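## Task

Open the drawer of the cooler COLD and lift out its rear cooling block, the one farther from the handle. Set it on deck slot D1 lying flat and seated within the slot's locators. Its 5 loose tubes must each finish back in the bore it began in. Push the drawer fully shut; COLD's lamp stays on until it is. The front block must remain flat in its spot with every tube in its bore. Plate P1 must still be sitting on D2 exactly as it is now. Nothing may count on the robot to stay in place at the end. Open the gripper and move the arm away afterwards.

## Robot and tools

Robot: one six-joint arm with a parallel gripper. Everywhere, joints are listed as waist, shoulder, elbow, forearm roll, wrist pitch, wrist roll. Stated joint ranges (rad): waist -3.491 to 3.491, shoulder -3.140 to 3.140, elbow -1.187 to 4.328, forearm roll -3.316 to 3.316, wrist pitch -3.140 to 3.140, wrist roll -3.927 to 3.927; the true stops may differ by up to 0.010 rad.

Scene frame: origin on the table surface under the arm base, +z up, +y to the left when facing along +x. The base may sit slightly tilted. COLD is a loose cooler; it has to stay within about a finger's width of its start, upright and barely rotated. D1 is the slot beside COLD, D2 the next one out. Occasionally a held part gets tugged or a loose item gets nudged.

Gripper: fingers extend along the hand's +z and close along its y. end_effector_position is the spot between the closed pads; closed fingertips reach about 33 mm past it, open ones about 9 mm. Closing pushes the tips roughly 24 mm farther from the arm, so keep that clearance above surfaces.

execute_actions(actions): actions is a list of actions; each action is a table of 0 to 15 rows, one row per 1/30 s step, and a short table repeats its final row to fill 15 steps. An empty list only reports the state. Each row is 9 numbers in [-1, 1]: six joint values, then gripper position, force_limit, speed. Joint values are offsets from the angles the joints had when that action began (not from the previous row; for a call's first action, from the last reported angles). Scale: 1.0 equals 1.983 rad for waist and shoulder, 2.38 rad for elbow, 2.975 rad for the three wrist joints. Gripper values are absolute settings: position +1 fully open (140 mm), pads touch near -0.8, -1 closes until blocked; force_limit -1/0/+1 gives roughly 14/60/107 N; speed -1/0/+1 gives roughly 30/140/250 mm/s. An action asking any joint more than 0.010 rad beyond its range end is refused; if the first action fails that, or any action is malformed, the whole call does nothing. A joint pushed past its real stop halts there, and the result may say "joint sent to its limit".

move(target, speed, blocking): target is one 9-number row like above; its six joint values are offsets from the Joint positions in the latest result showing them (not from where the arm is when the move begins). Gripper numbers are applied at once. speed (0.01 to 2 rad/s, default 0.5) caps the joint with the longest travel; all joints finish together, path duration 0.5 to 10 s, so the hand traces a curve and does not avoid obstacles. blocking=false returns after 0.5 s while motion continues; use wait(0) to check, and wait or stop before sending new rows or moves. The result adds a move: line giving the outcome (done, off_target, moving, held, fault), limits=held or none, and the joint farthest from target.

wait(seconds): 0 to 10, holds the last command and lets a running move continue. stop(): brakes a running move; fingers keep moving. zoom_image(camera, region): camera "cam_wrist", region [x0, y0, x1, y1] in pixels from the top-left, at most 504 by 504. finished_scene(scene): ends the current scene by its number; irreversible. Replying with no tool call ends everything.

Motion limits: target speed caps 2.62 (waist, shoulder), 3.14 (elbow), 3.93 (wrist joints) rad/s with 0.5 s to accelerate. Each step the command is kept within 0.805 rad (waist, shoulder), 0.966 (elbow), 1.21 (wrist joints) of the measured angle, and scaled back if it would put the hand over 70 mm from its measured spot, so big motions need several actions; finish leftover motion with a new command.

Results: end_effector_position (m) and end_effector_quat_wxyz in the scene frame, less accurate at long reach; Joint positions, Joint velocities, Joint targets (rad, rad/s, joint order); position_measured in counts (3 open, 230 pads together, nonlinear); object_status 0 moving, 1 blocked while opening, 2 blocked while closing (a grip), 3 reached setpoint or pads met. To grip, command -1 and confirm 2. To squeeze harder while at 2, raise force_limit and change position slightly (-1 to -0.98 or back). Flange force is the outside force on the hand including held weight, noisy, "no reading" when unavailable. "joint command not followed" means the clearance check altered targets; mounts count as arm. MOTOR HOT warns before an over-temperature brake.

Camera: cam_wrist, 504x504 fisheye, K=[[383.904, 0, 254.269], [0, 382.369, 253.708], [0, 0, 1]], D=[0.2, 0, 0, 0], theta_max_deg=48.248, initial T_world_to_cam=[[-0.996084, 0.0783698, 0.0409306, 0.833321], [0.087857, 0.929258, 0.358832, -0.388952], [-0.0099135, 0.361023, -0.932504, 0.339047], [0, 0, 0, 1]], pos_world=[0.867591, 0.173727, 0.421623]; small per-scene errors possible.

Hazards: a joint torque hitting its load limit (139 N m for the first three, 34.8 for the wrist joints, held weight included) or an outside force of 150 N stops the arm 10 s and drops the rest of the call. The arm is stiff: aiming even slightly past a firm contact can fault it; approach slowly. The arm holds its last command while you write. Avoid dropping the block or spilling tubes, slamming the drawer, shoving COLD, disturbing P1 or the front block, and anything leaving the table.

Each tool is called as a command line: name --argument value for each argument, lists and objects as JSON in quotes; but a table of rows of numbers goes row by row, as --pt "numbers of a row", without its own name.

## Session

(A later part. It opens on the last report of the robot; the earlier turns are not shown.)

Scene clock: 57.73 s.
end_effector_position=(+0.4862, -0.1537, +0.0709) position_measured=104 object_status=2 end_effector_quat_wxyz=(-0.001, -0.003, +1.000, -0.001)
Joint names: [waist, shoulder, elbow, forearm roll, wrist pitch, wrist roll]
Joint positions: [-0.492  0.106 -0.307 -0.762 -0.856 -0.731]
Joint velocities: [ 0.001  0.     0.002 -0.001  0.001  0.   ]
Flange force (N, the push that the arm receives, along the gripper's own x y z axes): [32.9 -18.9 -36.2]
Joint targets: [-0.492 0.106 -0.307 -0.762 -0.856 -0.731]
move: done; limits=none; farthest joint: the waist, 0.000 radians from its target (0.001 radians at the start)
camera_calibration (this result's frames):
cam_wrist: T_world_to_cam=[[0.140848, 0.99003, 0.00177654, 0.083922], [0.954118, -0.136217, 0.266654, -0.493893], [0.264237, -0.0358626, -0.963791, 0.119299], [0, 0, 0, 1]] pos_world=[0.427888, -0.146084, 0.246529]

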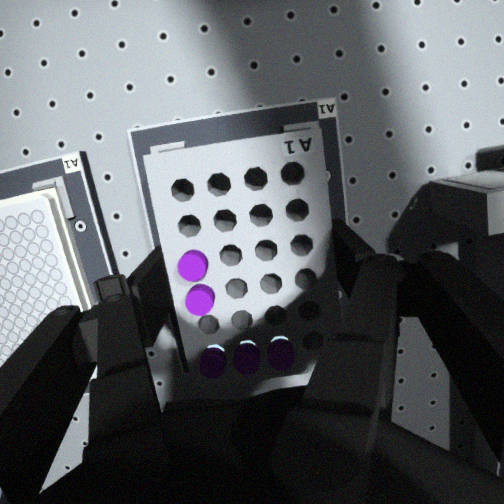

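move --target '[-0.0019,-0.0003,-0.0009,-0.0005,-0.0004,0.0016,-1,0.2,-1]' --speed 0.01

Scene clock: 58.83 s.
end_effector_position=(+0.4848, -0.1545, +0.0715) position_measured=104 object_status=2 end_effector_quat_wxyz=(-0.001, -0.003, +1.000, -0.001)
Joint names: [waist, shoulder, elbow, forearm roll, wrist pitch, wrist roll]
Joint positions: [-0.495  0.106 -0.309 -0.764 -0.857 -0.727]
Joint velocities: [-0.001 -0.001 -0.001  0.001  0.     0.001]
Flange force (N, the push that the arm receives, along the gripper's own x y z axes): [-1.4 -6.5 4.1]
Joint targets: [-0.495 0.106 -0.309 -0.764 -0.857 -0.726]
move: done; limits=none; farthest joint: the forearm roll, 0.001 radians from its target (0.001 radians at the start)
camera_calibration (this result's frames):
cam_wrist: T_world_to_cam=[[0.140885, 0.990024, 0.00185869, 0.0848989], [0.954086, -0.136271, 0.266738, -0.49275], [0.264331, -0.035806, -0.963767, 0.120178], [0, 0, 0, 1]] pos_world=[0.426399, -0.146897, 0.247102]

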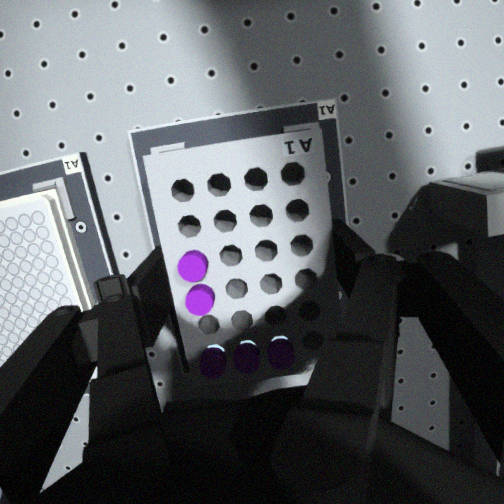

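move --target '[0.0002,0.0013,0.0003,-0.0003,0.0006,0.0005,-1,0.2,-1]' --speed 0.01

Scene clock: 59.83 s.
end_effector_position=(+0.4848, -0.1550, +0.0705) position_measured=104 object_status=2 end_effector_quat_wxyz=(-0.001, -0.003, +1.000, -0.001)
Joint names: [waist, shoulder, elbow, forearm roll, wrist pitch, wrist roll]
Joint positions: [-0.495  0.108 -0.308 -0.765 -0.856 -0.725]
Joint velocities: [ 0.    -0.    -0.001 -0.001  0.     0.   ]
Flange force (N, the push that the arm receives, along the gripper's own x y z axes): [-1.6 0.0 4.0]
Joint targets: [-0.495 0.108 -0.308 -0.765 -0.856 -0.725]
move: done; limits=none; farthest joint: the waist, 0.000 radians from its target (0.001 radians at the start)
camera_calibration (this result's frames):
cam_wrist: T_world_to_cam=[[0.140663, 0.990056, 0.00164693, 0.0854514], [0.954113, -0.136, 0.266783, -0.492557], [0.264354, -0.035955, -0.963755, 0.119166], [0, 0, 0, 1]] pos_world=[0.426433, -0.147305, 0.246112]

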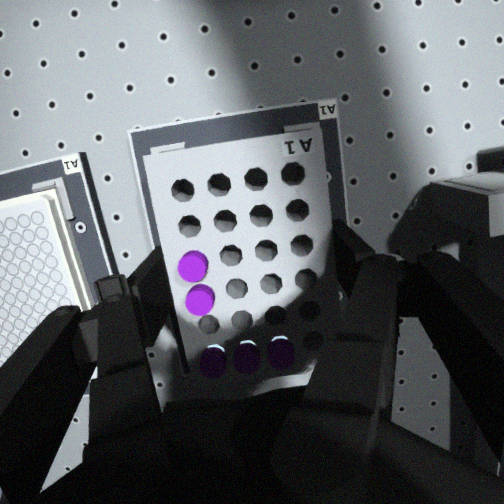

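move --target '[0.0008,0.0011,0,-0.0003,0.0009,0.0001,-1,0.2,-1]' --speed 0.01

Scene clock: 60.83 s.
end_effector_position=(+0.4848, -0.1550, +0.0692) position_measured=104 object_status=2 end_effector_quat_wxyz=(-0.001, -0.003, +1.000, -0.002)
Joint names: [waist, shoulder, elbow, forearm roll, wrist pitch, wrist roll]
Joint positions: [-0.493  0.11  -0.308 -0.766 -0.853 -0.725]
Joint velocities: [0.    0.001 0.    0.    0.    0.   ]
Flange force (N, the push that the arm receives, along the gripper's own x y z axes): [-2.2 1.6 -2.6]
Joint targets: [-0.493 0.110 -0.308 -0.766 -0.853 -0.725]
move: done; limits=none; farthest joint: the waist, 0.000 radians from its target (0.002 radians at the start)
camera_calibration (this result's frames):
cam_wrist: T_world_to_cam=[[0.14084, 0.990031, 0.00148097, 0.0853644], [0.95408, -0.136125, 0.266837, -0.492249], [0.264378, -0.0361684, -0.963741, 0.117925], [0, 0, 0, 1]] pos_world=[0.426445, -0.147256, 0.244873]

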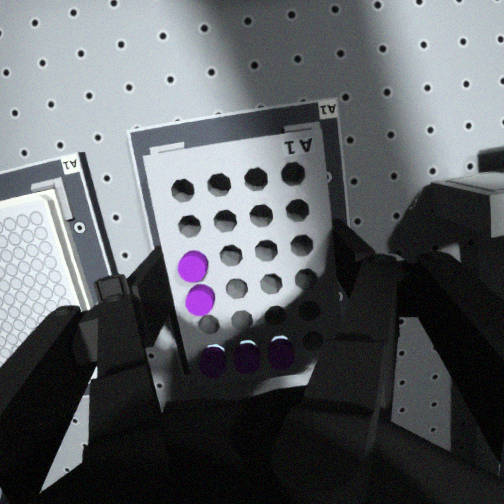

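move --target '[0.0003,0.0005,0,-0.0001,0.0004,0,-1,0.2,-1]' --speed 0.01

Scene clock: 61.77 s.
end_effector_position=(+0.4848, -0.1550, +0.0687) position_measured=104 object_status=2 end_effector_quat_wxyz=(-0.001, -0.003, +1.000, -0.002)
Joint names: [waist, shoulder, elbow, forearm roll, wrist pitch, wrist roll]
Joint positions: [-0.493  0.111 -0.308 -0.766 -0.852 -0.725]
Joint velocities: [ 0. -0.  0.  0.  0.  0.]
Flange force (N, the push that the arm receives, along the gripper's own x y z axes): [-10.6 5.6 -12.1]
Joint targets: [-0.493 0.111 -0.308 -0.766 -0.852 -0.725]
move: done; limits=none; farthest joint: the waist, 0.000 radians from its target (0.001 radians at the start)
camera_calibration (this result's frames):
cam_wrist: T_world_to_cam=[[0.141065, 0.99, 0.00130157, 0.0853343], [0.954044, -0.136292, 0.266878, -0.492136], [0.264386, -0.0364053, -0.96373, 0.117383], [0, 0, 0, 1]] pos_world=[0.426448, -0.147282, 0.244355]

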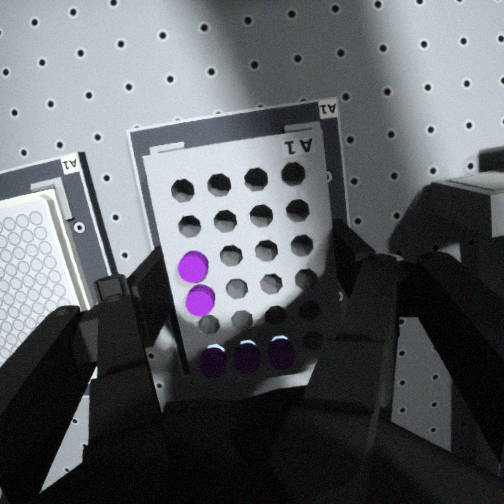

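move --target '[0.0005,0.0005,0.0005,0.0001,0.0001,-0.0003,-1,0.2,-1]' --speed 0.01

Scene clock: 62.77 s.
end_effector_position=(+0.4853, -0.1549, +0.0683) position_measured=104 object_status=2 end_effector_quat_wxyz=(-0.001, -0.003, +1.000, -0.001)
Joint names: [waist, shoulder, elbow, forearm roll, wrist pitch, wrist roll]
Joint positions: [-0.492  0.112 -0.307 -0.766 -0.852 -0.726]
Joint velocities: [ 0.    -0.001  0.002  0.002  0.     0.   ]
Flange force (N, the push that the arm receives, along the gripper's own x y z axes): [3.2 2.5 -19.1]
Joint targets: [-0.492 0.112 -0.307 -0.766 -0.852 -0.726]
move: done; limits=none; farthest joint: the waist, 0.000 radians from its target (0.001 radians at the start)
camera_calibration (this result's frames):
cam_wrist: T_world_to_cam=[[0.14107, 0.989998, 0.00154771, 0.0850858], [0.954063, -0.136367, 0.266772, -0.492499], [0.264315, -0.036157, -0.963758, 0.116954], [0, 0, 0, 1]] pos_world=[0.426959, -0.147166, 0.243969]

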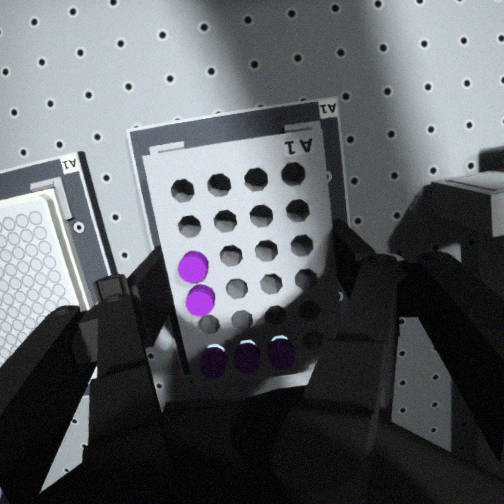

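Centred and bottomed. Releasing and rising.

move --target '[0,0,0,0,0,0,0.28,0.2,-1]'

move --target '[-0.063,-0.084,0.008,0.021,-0.072,-0.013,0.28,0.2,-1]' --speed 0.2

zoom_image --camera "cam_wrist" --region '[130,100,380,350]'

Scene clock: 63.93 s.
end_effector_position=(+0.4853, -0.1549, +0.0683) position_measured=94 object_status=3 end_effector_quat_wxyz=(-0.001, -0.003, +1.000, -0.002)
Joint names: [waist, shoulder, elbow, forearm roll, wrist pitch, wrist roll]
Joint positions: [-0.492  0.112 -0.307 -0.766 -0.852 -0.726]
Joint velocities: [ 0.     0.    -0.001 -0.001  0.     0.   ]
Flange force (N, the push that the arm receives, along the gripper's own x y z axes): [0.4 -1.7 -4.4]
Joint targets: [-0.492 0.112 -0.307 -0.766 -0.852 -0.726]
move: done; limits=none; farthest joint: the waist, 0.000 radians from its target (0.000 radians at the start)
camera_calibration (this result's frames):
cam_wrist: T_world_to_cam=[[0.141, 0.990008, 0.00144683, 0.0852079], [0.954125, -0.136279, 0.266598, -0.492459], [0.264131, -0.0362099, -0.963807, 0.117018], [0, 0, 0, 1]] pos_world=[0.426945, -0.147231, 0.243948]

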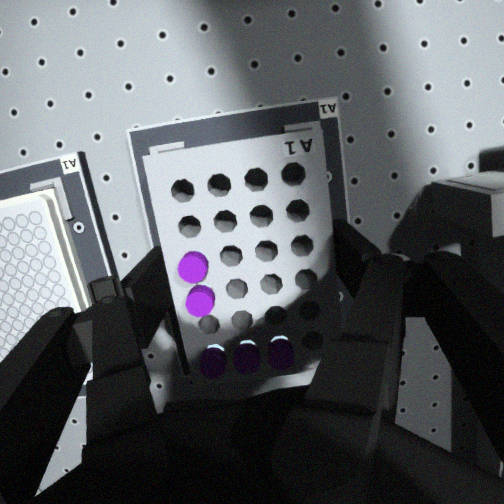

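Scene clock: 65.43 s.
end_effector_position=(+0.4858, -0.1525, +0.1702) position_measured=94 object_status=3 end_effector_quat_wxyz=(+0.001, -0.005, +1.000, -0.002)
Joint names: [waist, shoulder, elbow, forearm roll, wrist pitch, wrist roll]
Joint positions: [-0.617 -0.054 -0.288 -0.703 -1.066 -0.764]
Joint velocities: [-0.    -0.002  0.001  0.001 -0.001 -0.   ]
Flange force (N, the push that the arm receives, along the gripper's own x y z axes): [1.1 2.9 -3.9]
Joint targets: [-0.617 -0.054 -0.288 -0.703 -1.066 -0.764]
move: done; limits=none; farthest joint: the waist, 0.000 radians from its target (0.125 radians at the start)
camera_calibration (this result's frames):
cam_wrist: T_world_to_cam=[[0.137376, 0.990517, 0.00187069, 0.0843241], [0.953552, -0.13276, 0.270394, -0.519603], [0.268078, -0.0353617, -0.962748, 0.213214], [0, 0, 0, 1]] pos_world=[0.426727, -0.144967, 0.345611]

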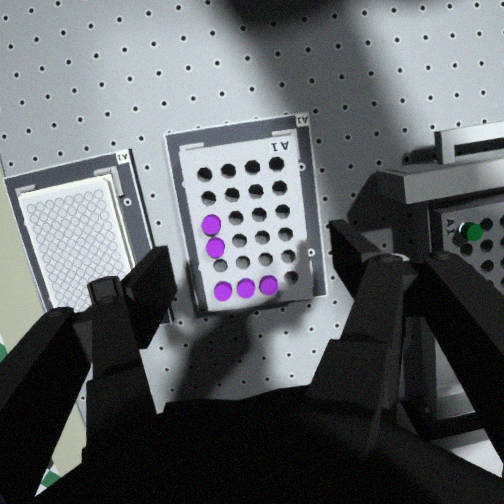

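Region (130, 100, 380, 350) of cam_wrist's 504x504 image, scaled by 2.016, with more detail than that image has.

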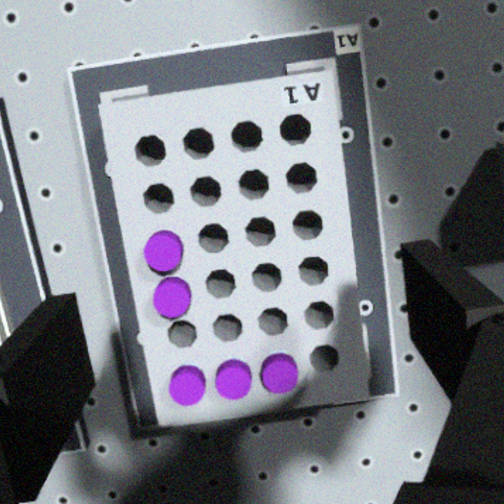

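move --target '[0.3812,-0.2567,-0.1765,0.1402,0.1035,0.2524,-0.6,-0.6,0]' --speed 0.5

move --target '[0.0111,0.055,-0.005,-0.008,0.039,0.0077,-0.6,-0.6,0]' --speed 0.2

Scene clock: 68.07 s.
end_effector_position=(+0.4371, +0.0470, +0.1477) position_measured=205 object_status=3 end_effector_quat_wxyz=(-0.002, +0.732, -0.681, +0.004)
Joint names: [waist, shoulder, elbow, forearm roll, wrist pitch, wrist roll]
Joint positions: [ 0.139 -0.563 -0.708 -0.286 -0.758 -0.014]
Joint velocities: [ 0.001 -0.001  0.001  0.001  0.     0.001]
Flange force (N, the push that the arm receives, along the gripper's own x y z axes): no reading
Joint targets: [0.139 -0.563 -0.708 -0.286 -0.758 -0.013]
move: done; limits=none; farthest joint: the waist, 0.000 radians from its target (0.756 radians at the start)
camera_calibration (this result's frames):
cam_wrist: T_world_to_cam=[[-0.997148, 0.0753234, -0.00465809, 0.433387], [0.0713718, 0.961293, 0.266123, -0.105831], [0.0245231, 0.265032, -0.963928, 0.30415], [0, 0, 0, 1]] pos_world=[0.432245, -0.0115187, 0.323361]

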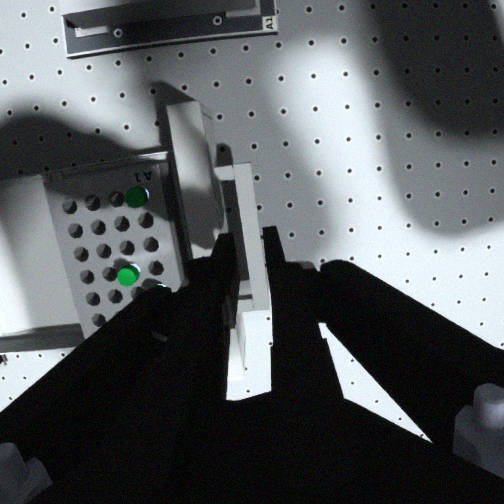

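Scene clock: 69.07 s.
end_effector_position=(+0.4363, +0.0452, +0.1068) position_measured=205 object_status=3 end_effector_quat_wxyz=(-0.001, +0.732, -0.682, +0.002)
Joint names: [waist, shoulder, elbow, forearm roll, wrist pitch, wrist roll]
Joint positions: [ 0.161 -0.454 -0.72  -0.31  -0.642  0.009]
Joint velocities: [ 0.     0.002 -0.001 -0.     0.001  0.   ]
Flange force (N, the push that the arm receives, along the gripper's own x y z axes): no reading
Joint targets: [0.161 -0.454 -0.720 -0.310 -0.642 0.009]
move: done; limits=none; farthest joint: the waist, 0.000 radians from its target (0.022 radians at the start)
camera_calibration (this result's frames):
cam_wrist: T_world_to_cam=[[-0.997048, 0.0767677, 0.00134375, 0.431737], [0.0743539, 0.961039, 0.266226, -0.0944704], [0.0191462, 0.26554, -0.96391, 0.267598], [0, 0, 0, 1]] pos_world=[0.432363, -0.0134117, 0.28251]

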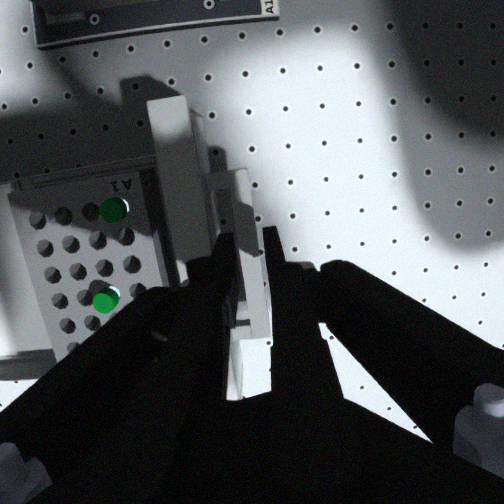

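move --target '[0.008,0.0439,0,-0.009,0.0283,0.0088,-0.6,-0.6,0]' --speed 0.06

Scene clock: 71.60 s.
end_effector_position=(+0.4351, +0.0449, +0.0764) position_measured=205 object_status=3 end_effector_quat_wxyz=(+0.000, +0.732, -0.681, +0.000)
Joint names: [waist, shoulder, elbow, forearm roll, wrist pitch, wrist roll]
Joint positions: [ 0.177 -0.367 -0.72  -0.337 -0.558  0.036]
Joint velocities: [ 0.     0.001 -0.     0.     0.001  0.   ]
Flange force (N, the push that the arm receives, along the gripper's own x y z axes): no reading
Joint targets: [0.177 -0.367 -0.720 -0.337 -0.558 0.036]
move: done; limits=none; farthest joint: the waist, 0.000 radians from its target (0.016 radians at the start)
camera_calibration (this result's frames):
cam_wrist: T_world_to_cam=[[-0.997081, 0.0762048, 0.00463841, 0.43044], [0.0746717, 0.960761, 0.267136, -0.0861794], [0.0159007, 0.266703, -0.963648, 0.239709], [0, 0, 0, 1]] pos_world=[0.431807, -0.013935, 0.25202]

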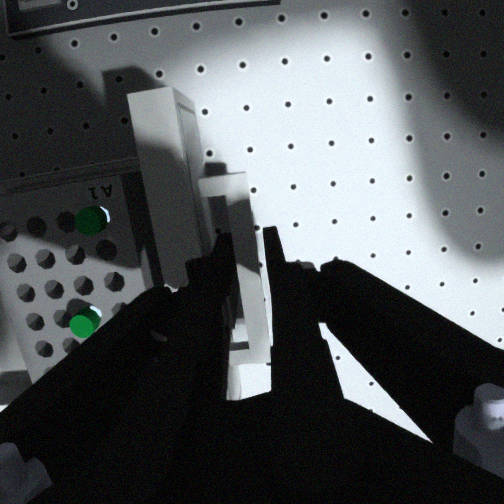

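move --target '[-0.0338,0.0686,0.0878,-0.0104,-0.03,0.0208,-0.6,-0.6,0]' --speed 0.11

move --target '[-0.0207,0.0696,0.0962,0.0013,-0.0333,0.0027,-0.6,-0.6,0]' --speed 0.12

move --target '[-0.0141,0.0666,0.0992,0.0054,-0.0356,-0.0057,-0.6,-0.6,0]' --speed 0.08

move --target '[-0.0007,0.003,0.004,0,-0.0013,0,-0.6,-0.6,0]' --speed 0.02

Scene clock: 74.63 s.
end_effector_position=(+0.5078, +0.0493, +0.0764) position_measured=205 object_status=3 end_effector_quat_wxyz=(-0.001, +0.732, -0.681, +0.000)
Joint names: [waist, shoulder, elbow, forearm roll, wrist pitch, wrist roll]
Joint positions: [ 0.11  -0.231 -0.511 -0.368 -0.647  0.097]
Joint velocities: [-0.     0.002  0.     0.001 -0.     0.001]
Flange force (N, the push that the arm receives, along the gripper's own x y z axes): [0.4 1.6 -8.8]
Joint targets: [0.110 -0.231 -0.511 -0.368 -0.647 0.097]
move: done; limits=none; farthest joint: the waist, 0.000 radians from its target (0.067 radians at the start)
camera_calibration (this result's frames):
cam_wrist: T_world_to_cam=[[-0.997055, 0.0766021, 0.003529, 0.502596], [0.0747437, 0.960521, 0.267979, -0.0959277], [0.017138, 0.267453, -0.963418, 0.236697], [0, 0, 0, 1]] pos_world=[0.504229, -0.00966462, 0.251971]

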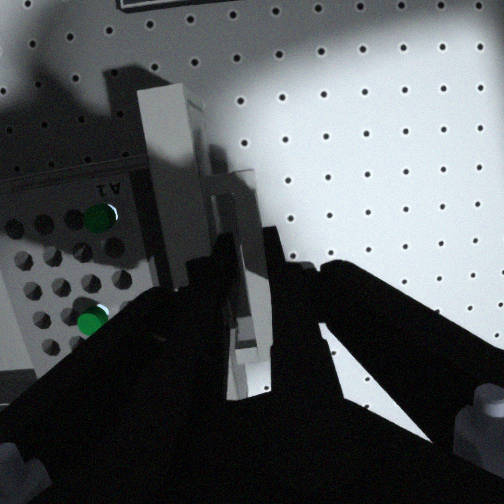

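Scene clock: 76.90 s.
end_effector_position=(+0.5881, +0.0552, +0.0763) position_measured=205 object_status=3 end_effector_quat_wxyz=(-0.001, +0.732, -0.681, +0.000)
Joint names: [waist, shoulder, elbow, forearm roll, wrist pitch, wrist roll]
Joint positions: [ 0.069 -0.093 -0.282 -0.364 -0.746  0.105]
Joint velocities: [ 0.     0.     0.003 -0.    -0.001 -0.   ]
Flange force (N, the push that the arm receives, along the gripper's own x y z axes): [-0.5 4.9 -6.1]
Joint targets: [0.069 -0.093 -0.282 -0.364 -0.746 0.105]
move: done; limits=none; farthest joint: the waist, 0.000 radians from its target (0.041 radians at the start)
camera_calibration (this result's frames):
cam_wrist: T_world_to_cam=[[-0.997103, 0.0759906, 0.00342436, 0.582294], [0.0741269, 0.960572, 0.267966, -0.107204], [0.0170735, 0.267443, -0.963422, 0.233701], [0, 0, 0, 1]] pos_world=[0.584563, -0.00377348, 0.251886]

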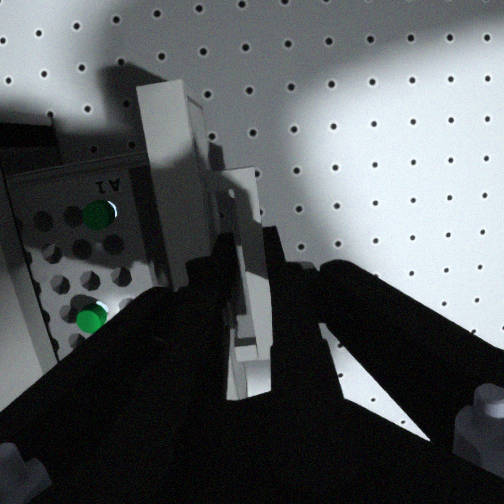

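Scene clock: 90.03 s.
end_effector_position=(+0.6641, +0.0602, +0.0778) position_measured=205 object_status=3 end_effector_quat_wxyz=(+0.001, +0.731, -0.682, -0.000)
Joint names: [waist, shoulder, elbow, forearm roll, wrist pitch, wrist roll]
Joint positions: [ 0.041  0.038 -0.049 -0.348 -0.854  0.089]
Joint velocities: [ 0.    -0.001 -0.001 -0.002 -0.    -0.001]
Flange force (N, the push that the arm receives, along the gripper's own x y z axes): [-0.6 41.2 -16.5]
Joint targets: [0.041 0.038 -0.049 -0.348 -0.852 0.089]
TORQUE FAULT: the external load on the wrist pitch reached its load limit, and the arm stopped for 10 seconds. That time counts as 20 of the actions that you can send in this scene. The arm's remaining commands of this call were not run. The arm holds where it stopped, with its grip as last carried out, and accepts commands again: back off and push less far. The arm stops again, at the same cost, whenever a joint's load reaches its limit.
move: fault; limits=none; farthest joint: the elbow, 0.004 radians from its target (0.236 radians at the start)
camera_calibration (this result's frames):
cam_wrist: T_world_to_cam=[[-0.996956, 0.0776682, 0.00687458, 0.657241], [0.076694, 0.960901, 0.266058, -0.119536], [0.0140585, 0.265775, -0.963933, 0.234605], [0, 0, 0, 1]] pos_world=[0.66111, 0.00146343, 0.253429]

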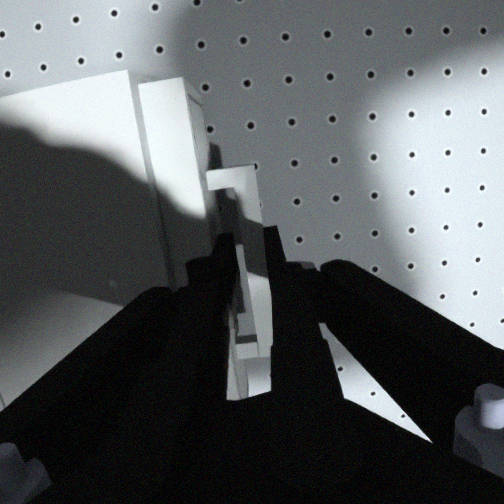

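not run: a fault stop came before this call.

move --target '[0.0007,-0.003,-0.004,0,0.0013,0,-0.6,-0.6,0]' --speed 0.02

move --target '[-0.013,-0.029,0.006,0,-0.026,0,-0.6,-0.6,0]' --speed 0.08

Scene clock: 91.20 s.
end_effector_position=(+0.6612, +0.0602, +0.0780) position_measured=205 object_status=3 end_effector_quat_wxyz=(+0.001, +0.732, -0.682, -0.000)
Joint names: [waist, shoulder, elbow, forearm roll, wrist pitch, wrist roll]
Joint positions: [ 0.043  0.032 -0.059 -0.348 -0.85   0.089]
Joint velocities: [ 0.    -0.    -0.001 -0.001  0.    -0.   ]
Flange force (N, the push that the arm receives, along the gripper's own x y z axes): [0.5 2.5 -5.0]
Joint targets: [0.043 0.032 -0.059 -0.348 -0.850 0.089]
move: done; limits=none; farthest joint: the waist, 0.000 radians from its target (0.001 radians at the start)
camera_calibration (this result's frames):
cam_wrist: T_world_to_cam=[[-0.996968, 0.0775196, 0.00680545, 0.654331], [0.0765328, 0.960922, 0.26603, -0.119333], [0.0140831, 0.265745, -0.963941, 0.234893], [0, 0, 0, 1]] pos_world=[0.658172, 0.00152419, 0.253716]

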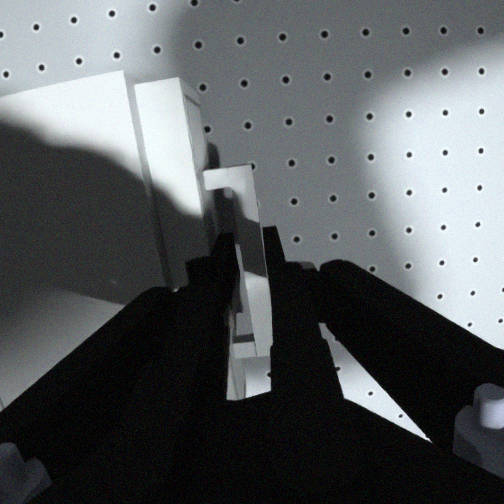

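Scene clock: 92.50 s.
end_effector_position=(+0.6625, +0.0604, +0.1172) position_measured=205 object_status=3 end_effector_quat_wxyz=(+0.001, +0.731, -0.682, -0.001)
Joint names: [waist, shoulder, elbow, forearm roll, wrist pitch, wrist roll]
Joint positions: [ 0.017 -0.025 -0.045 -0.348 -0.928  0.089]
Joint velocities: [-0.001 -0.001  0.002  0.001 -0.001 -0.   ]
Flange force (N, the push that the arm receives, along the gripper's own x y z axes): [0.5 3.3 -7.5]
Joint targets: [0.017 -0.025 -0.045 -0.348 -0.928 0.089]
move: done; limits=none; farthest joint: the waist, 0.000 radians from its target (0.025 radians at the start)
camera_calibration (this result's frames):
cam_wrist: T_world_to_cam=[[-0.996907, 0.0781801, 0.00798331, 0.655125], [0.0774664, 0.960522, 0.267201, -0.130725], [0.0132217, 0.266993, -0.963608, 0.273071], [0, 0, 0, 1]] pos_world=[0.659615, 0.00143885, 0.292833]

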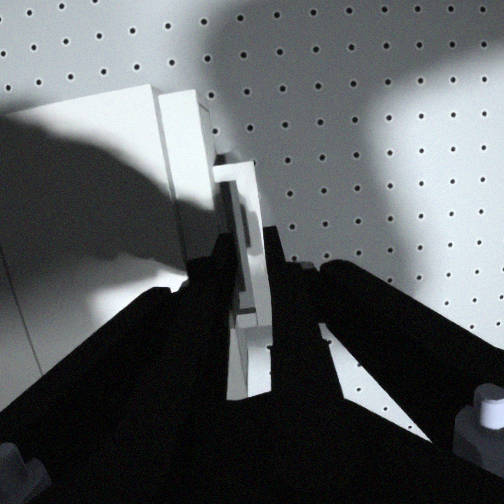

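move --target '[-0.1982,-0.0585,0.416,0.0195,-0.3358,-0.1116,1,0,0.5]' --speed 0.8

zoom_image --camera "cam_wrist" --region '[270,175,390,295]'

Scene clock: 94.90 s.
end_effector_position=(+0.7118, +0.0567, +0.6410) position_measured=3 object_status=3 end_effector_quat_wxyz=(-0.017, -0.618, +0.773, -0.143)
Joint names: [waist, shoulder, elbow, forearm roll, wrist pitch, wrist roll]
Joint positions: [-0.376 -0.141  0.945 -0.29  -1.927 -0.243]
Joint velocities: [-0.001 -0.001  0.001 -0.    -0.001 -0.001]
Flange force (N, the push that the arm receives, along the gripper's own x y z axes): no reading
Joint targets: [-0.376 -0.141 0.945 -0.290 -1.927 -0.243]
move: done; limits=none; farthest joint: the waist, 0.000 radians from its target (0.393 radians at the start)
camera_calibration (this result's frames):
cam_wrist: T_world_to_cam=[[-0.915586, 0.33474, -0.222825, 0.775865], [0.321972, 0.942222, 0.0924777, -0.331969], [0.240907, 0.0129279, -0.970462, 0.634814], [0, 0, 0, 1]] pos_world=[0.664325, 0.0448689, 0.819644]

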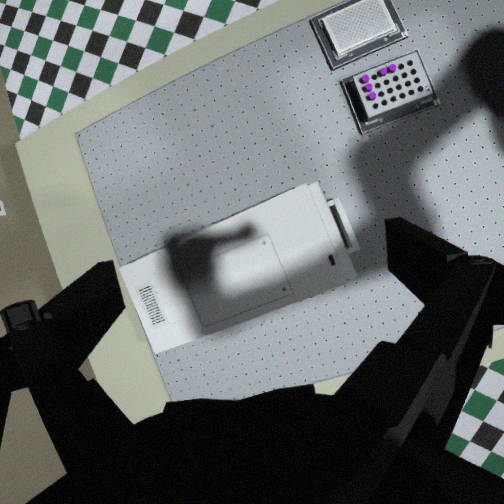

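Region (270, 175, 390, 295) of cam_wrist's 504x504 image, scaled by 4.200, with more detail than that image has.

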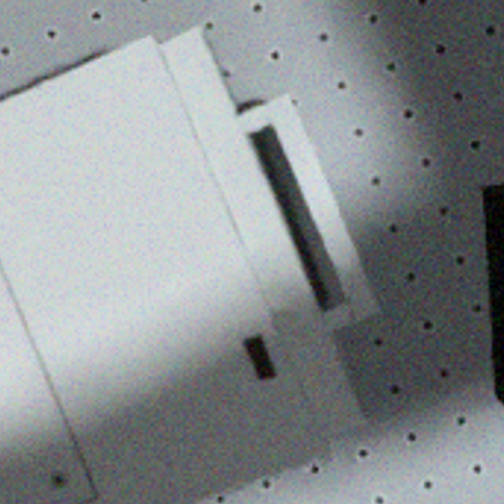

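move --target '[0.1982,0.0585,-0.416,-0.0195,0.3358,0.1116,-0.6,1,0.5]' --speed 0.8

move --target '[0.0131,0.0275,-0.0075,0,0.0268,0,-0.6,1,0]' --speed 0.06

move --target '[-0.0009,0.004,0.0054,0,-0.0018,0,-0.6,1,0]' --speed 0.01

Scene clock: 98.00 s.
end_effector_position=(+0.6625, +0.0603, +0.1172) position_measured=205 object_status=3 end_effector_quat_wxyz=(+0.001, +0.731, -0.682, -0.001)
Joint names: [waist, shoulder, elbow, forearm roll, wrist pitch, wrist roll]
Joint positions: [ 0.017 -0.025 -0.045 -0.348 -0.928  0.089]
Joint velocities: [ 0.001 -0.     0.001 -0.     0.001  0.   ]
Flange force (N, the push that the arm receives, along the gripper's own x y z axes): [0.5 1.9 -3.7]
Joint targets: [0.017 -0.025 -0.045 -0.348 -0.928 0.089]
move: done; limits=none; farthest joint: the waist, 0.000 radians from its target (0.393 radians at the start)
camera_calibration (this result's frames):
cam_wrist: T_world_to_cam=[[-0.996905, 0.078201, 0.00804386, 0.655098], [0.0775029, 0.960523, 0.267185, -0.130724], [0.0131678, 0.266982, -0.963612, 0.273078], [0, 0, 0, 1]] pos_world=[0.659607, 0.00142683, 0.292799]

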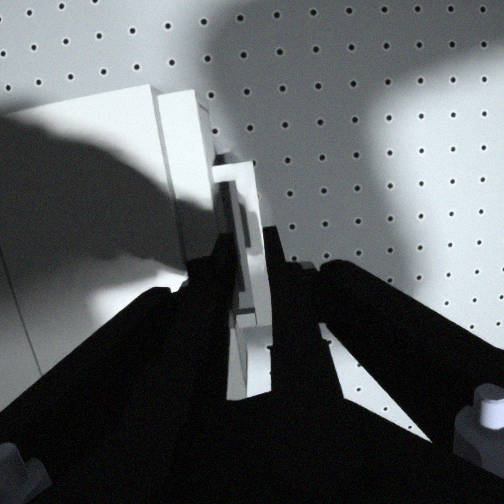

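Scene clock: 99.67 s.
end_effector_position=(+0.6607, +0.0602, +0.0785) position_measured=205 object_status=3 end_effector_quat_wxyz=(+0.001, +0.732, -0.682, +0.000)
Joint names: [waist, shoulder, elbow, forearm roll, wrist pitch, wrist roll]
Joint positions: [ 0.043  0.029 -0.062 -0.348 -0.848  0.089]
Joint velocities: [0.001 0.002 0.    0.    0.001 0.   ]
Flange force (N, the push that the arm receives, along the gripper's own x y z axes): [1.5 1.1 -3.9]
Joint targets: [0.043 0.029 -0.062 -0.348 -0.848 0.089]
move: done; limits=none; farthest joint: the waist, 0.000 radians from its target (0.026 radians at the start)
camera_calibration (this result's frames):
cam_wrist: T_world_to_cam=[[-0.996977, 0.0775326, 0.00512252, 0.653933], [0.0760972, 0.960939, 0.266094, -0.119102], [0.0157086, 0.26568, -0.963933, 0.234327], [0, 0, 0, 1]] pos_world=[0.657338, 0.00149288, 0.254218]

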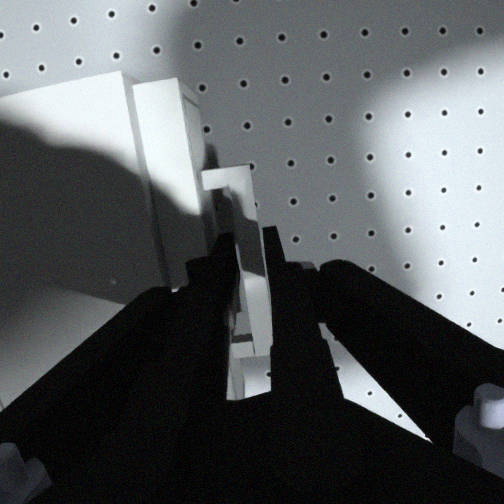

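Scene clock: 101.17 s.
end_effector_position=(+0.6645, +0.0602, +0.0782) position_measured=205 object_status=3 end_effector_quat_wxyz=(+0.001, +0.731, -0.682, +0.000)
Joint names: [waist, shoulder, elbow, forearm roll, wrist pitch, wrist roll]
Joint positions: [ 0.041  0.037 -0.05  -0.348 -0.853  0.089]
Joint velocities: [-0.     0.001  0.     0.    -0.    -0.   ]
Flange force (N, the push that the arm receives, along the gripper's own x y z axes): [-3.3 40.4 -23.4]
Joint targets: [0.041 0.037 -0.050 -0.348 -0.853 0.089]
move: done; limits=none; farthest joint: the elbow, 0.001 radians from its target (0.013 radians at the start)
camera_calibration (this result's frames):
cam_wrist: T_world_to_cam=[[-0.996963, 0.077685, 0.00544569, 0.657747], [0.0763283, 0.960891, 0.266199, -0.119457], [0.015447, 0.265806, -0.963903, 0.234072], [0, 0, 0, 1]] pos_world=[0.661252, 0.0014703, 0.25384]

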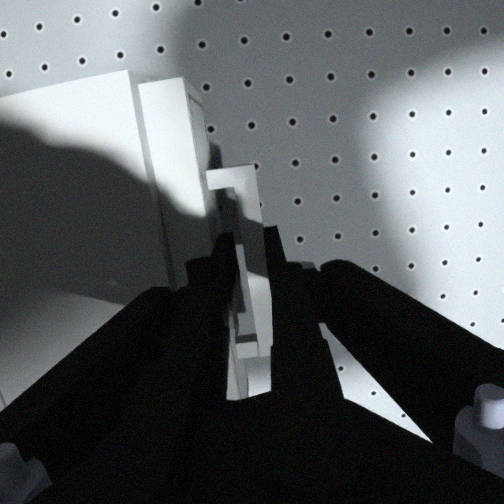

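move --target '[-0.0006,0.0003,0.0015,0,-0.0011,0,-0.6,1,0]' --speed 0.01

Scene clock: 102.20 s.
end_effector_position=(+0.6656, +0.0601, +0.0790) position_measured=205 object_status=3 end_effector_quat_wxyz=(+0.001, +0.731, -0.682, +0.000)
Joint names: [waist, shoulder, elbow, forearm roll, wrist pitch, wrist roll]
Joint positions: [ 0.04   0.038 -0.046 -0.348 -0.857  0.089]
Joint velocities: [ 0.     0.001 -0.001  0.    -0.002 -0.001]
Flange force (N, the push that the arm receives, along the gripper's own x y z axes): [0.6 33.3 8.7]
Joint targets: [0.040 0.038 -0.046 -0.348 -0.857 0.089]
move: done; limits=none; farthest joint: the waist, 0.000 radians from its target (0.001 radians at the start)
camera_calibration (this result's frames):
cam_wrist: T_world_to_cam=[[-0.996945, 0.0779189, 0.00541697, 0.658826], [0.0765446, 0.96085, 0.266286, -0.11986], [0.0155438, 0.265888, -0.963879, 0.234791], [0, 0, 0, 1]] pos_world=[0.662339, 0.00140434, 0.254658]

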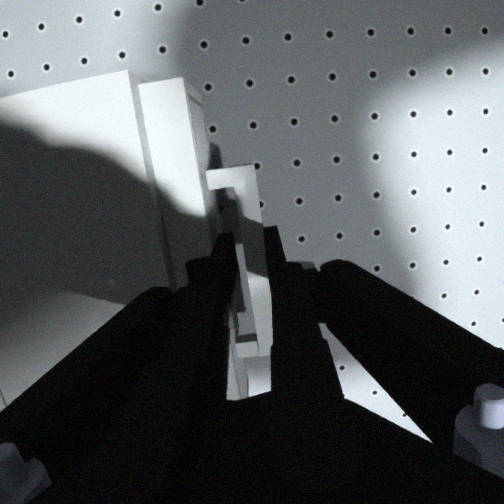

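It slides this way. Continuing in small steps.

move --target '[-0.0006,0.0016,0.0029,0.0001,-0.0013,-0.0001,-0.6,1,0]' --speed 0.01

Scene clock: 103.63 s.
end_effector_position=(+0.6678, +0.0601, +0.0795) position_measured=205 object_status=3 end_effector_quat_wxyz=(+0.001, +0.731, -0.682, +0.000)
Joint names: [waist, shoulder, elbow, forearm roll, wrist pitch, wrist roll]
Joint positions: [ 0.039  0.041 -0.039 -0.348 -0.86   0.088]
Joint velocities: [-0.    -0.001 -0.    -0.001 -0.    -0.   ]
Flange force (N, the push that the arm receives, along the gripper's own x y z axes): [-2.8 38.0 3.6]
Joint targets: [0.039 0.041 -0.039 -0.348 -0.860 0.088]
move: done; limits=none; farthest joint: the waist, 0.000 radians from its target (0.001 radians at the start)
camera_calibration (this result's frames):
cam_wrist: T_world_to_cam=[[-0.996941, 0.0779744, 0.00538913, 0.660958], [0.0765911, 0.960851, 0.266269, -0.120205], [0.015584, 0.265867, -0.963884, 0.23518], [0, 0, 0, 1]] pos_world=[0.664477, 0.00143507, 0.255132]

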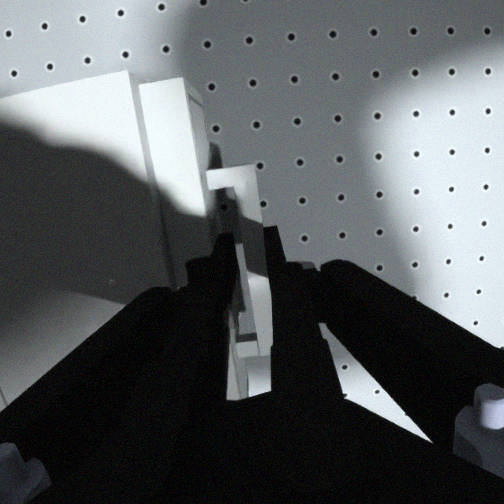

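move --target '[-0.0008,0.0024,0.0043,0.0001,-0.002,-0.0002,-0.6,1,0]' --speed 0.01

move --target '[-0.0008,0.0024,0.0043,0.0001,-0.002,-0.0002,-0.6,1,0]' --speed 0.01

move --target '[0.0007,-0.003,-0.004,0,0.0013,0,-0.6,1,0]' --speed 0.02

move --target '[-0.013,-0.029,0.005,0,-0.026,0,-0.6,1,0]' --speed 0.08

move --target '[-0.03,-0.07,0.016,0,-0.06,0,1,0,0.5]' --speed 0.4

Scene clock: 105.63 s.
end_effector_position=(+0.6708, +0.0603, +0.0801) position_measured=205 object_status=3 end_effector_quat_wxyz=(+0.001, +0.731, -0.682, -0.000)
Joint names: [waist, shoulder, elbow, forearm roll, wrist pitch, wrist roll]
Joint positions: [ 0.037  0.046 -0.029 -0.348 -0.866  0.088]
Joint velocities: [-0.     0.001 -0.001  0.    -0.    -0.   ]
Flange force (N, the push that the arm receives, along the gripper's own x y z axes): [0.4 38.3 6.6]
Joint targets: [0.037 0.046 -0.029 -0.348 -0.866 0.088]
move: done; limits=none; farthest joint: the waist, 0.000 radians from its target (0.001 radians at the start)
camera_calibration (this result's frames):
cam_wrist: T_world_to_cam=[[-0.996924, 0.078165, 0.00565232, 0.663958], [0.076843, 0.960801, 0.266376, -0.120931], [0.0153905, 0.265991, -0.963853, 0.235824], [0, 0, 0, 1]] pos_world=[0.667579, 0.00156539, 0.255759]

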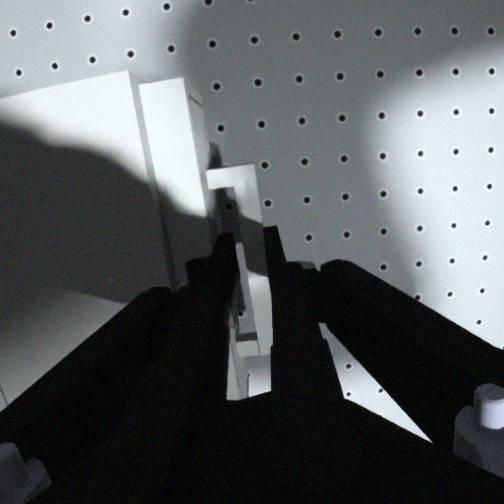

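Scene clock: 106.87 s.
end_effector_position=(+0.6739, +0.0604, +0.0807) position_measured=205 object_status=3 end_effector_quat_wxyz=(+0.001, +0.731, -0.682, -0.000)
Joint names: [waist, shoulder, elbow, forearm roll, wrist pitch, wrist roll]
Joint positions: [ 0.036  0.05  -0.019 -0.348 -0.872  0.087]
Joint velocities: [-0.    -0.    -0.001  0.001 -0.     0.001]
Flange force (N, the push that the arm receives, along the gripper's own x y z axes): [-1.7 40.5 3.5]
Joint targets: [0.036 0.051 -0.019 -0.348 -0.872 0.087]
move: done; limits=none; farthest joint: the waist, 0.000 radians from its target (0.002 radians at the start)
camera_calibration (this result's frames):
cam_wrist: T_world_to_cam=[[-0.996912, 0.0783022, 0.00593509, 0.666945], [0.07705, 0.960776, 0.266405, -0.121585], [0.0151578, 0.26604, -0.963843, 0.236518], [0, 0, 0, 1]] pos_world=[0.670669, 0.00166966, 0.256399]

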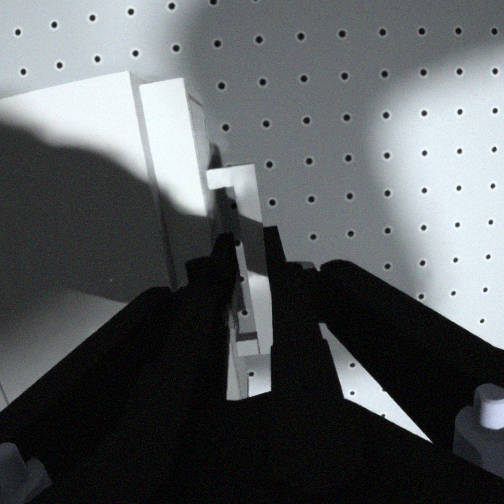

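Scene clock: 107.60 s.
end_effector_position=(+0.6710, +0.0605, +0.0810) position_measured=205 object_status=3 end_effector_quat_wxyz=(+0.001, +0.731, -0.682, -0.000)
Joint names: [waist, shoulder, elbow, forearm roll, wrist pitch, wrist roll]
Joint positions: [ 0.037  0.045 -0.028 -0.347 -0.868  0.087]
Joint velocities: [ 0.    -0.    -0.    -0.001  0.     0.   ]
Flange force (N, the push that the arm receives, along the gripper's own x y z axes): [2.1 -0.5 -3.0]
Joint targets: [0.037 0.045 -0.028 -0.348 -0.868 0.087]
move: done; limits=none; farthest joint: the forearm roll, 0.001 radians from its target (0.000 radians at the start)
camera_calibration (this result's frames):
cam_wrist: T_world_to_cam=[[-0.996929, 0.0780965, 0.00583657, 0.6641], [0.0768267, 0.960815, 0.266331, -0.121359], [0.0151916, 0.265961, -0.963864, 0.236816], [0, 0, 0, 1]] pos_world=[0.667787, 0.00175545, 0.256704]

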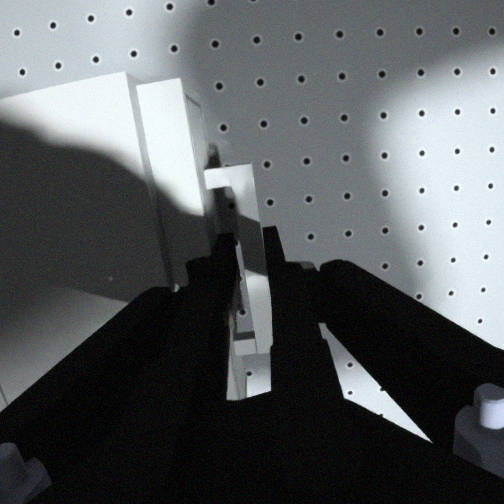

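Scene clock: 108.90 s.
end_effector_position=(+0.6706, +0.0601, +0.1202) position_measured=205 object_status=3 end_effector_quat_wxyz=(+0.002, +0.731, -0.682, -0.001)
Joint names: [waist, shoulder, elbow, forearm roll, wrist pitch, wrist roll]
Joint positions: [ 0.011 -0.013 -0.016 -0.347 -0.946  0.087]
Joint velocities: [-0.    -0.001 -0.001  0.    -0.001 -0.   ]
Flange force (N, the push that the arm receives, along the gripper's own x y z axes): [1.2 3.0 -4.2]
Joint targets: [0.011 -0.013 -0.016 -0.347 -0.946 0.087]
move: done; limits=none; farthest joint: the waist, 0.000 radians from its target (0.026 radians at the start)
camera_calibration (this result's frames):
cam_wrist: T_world_to_cam=[[-0.996819, 0.0791736, 0.00918589, 0.662911], [0.0787535, 0.960608, 0.266515, -0.132662], [0.0122769, 0.26639, -0.963787, 0.276578], [0, 0, 0, 1]] pos_world=[0.667854, 0.00127355, 0.295829]

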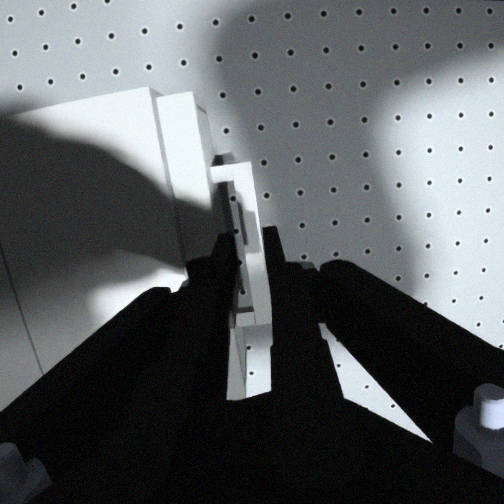

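Scene clock: 109.83 s.
end_effector_position=(+0.6661, +0.0634, +0.2178) position_measured=3 object_status=3 end_effector_quat_wxyz=(-0.000, +0.733, -0.680, +0.002)
Joint names: [waist, shoulder, elbow, forearm roll, wrist pitch, wrist roll]
Joint positions: [-0.048 -0.152  0.022 -0.347 -1.124  0.087]
Joint velocities: [-0.    -0.001  0.001  0.001 -0.001  0.   ]
Flange force (N, the push that the arm receives, along the gripper's own x y z axes): [-0.6 2.1 -3.4]
Joint targets: [-0.048 -0.152 0.022 -0.347 -1.124 0.087]
move: done; limits=none; farthest joint: the waist, 0.000 radians from its target (0.060 radians at the start)
camera_calibration (this result's frames):
cam_wrist: T_world_to_cam=[[-0.997342, 0.0728516, 0.00114261, 0.659766], [0.0705496, 0.961671, 0.264974, -0.155763], [0.018205, 0.26435, -0.964255, 0.366121], [0, 0, 0, 1]] pos_world=[0.662336, 0.00494368, 0.393553]

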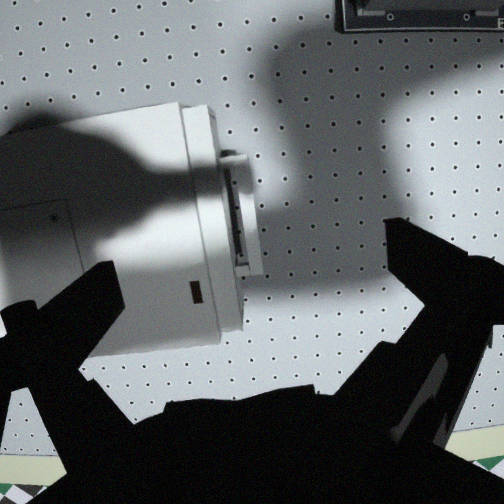

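finished_scene --scene 2

The scene is finished: the task was done.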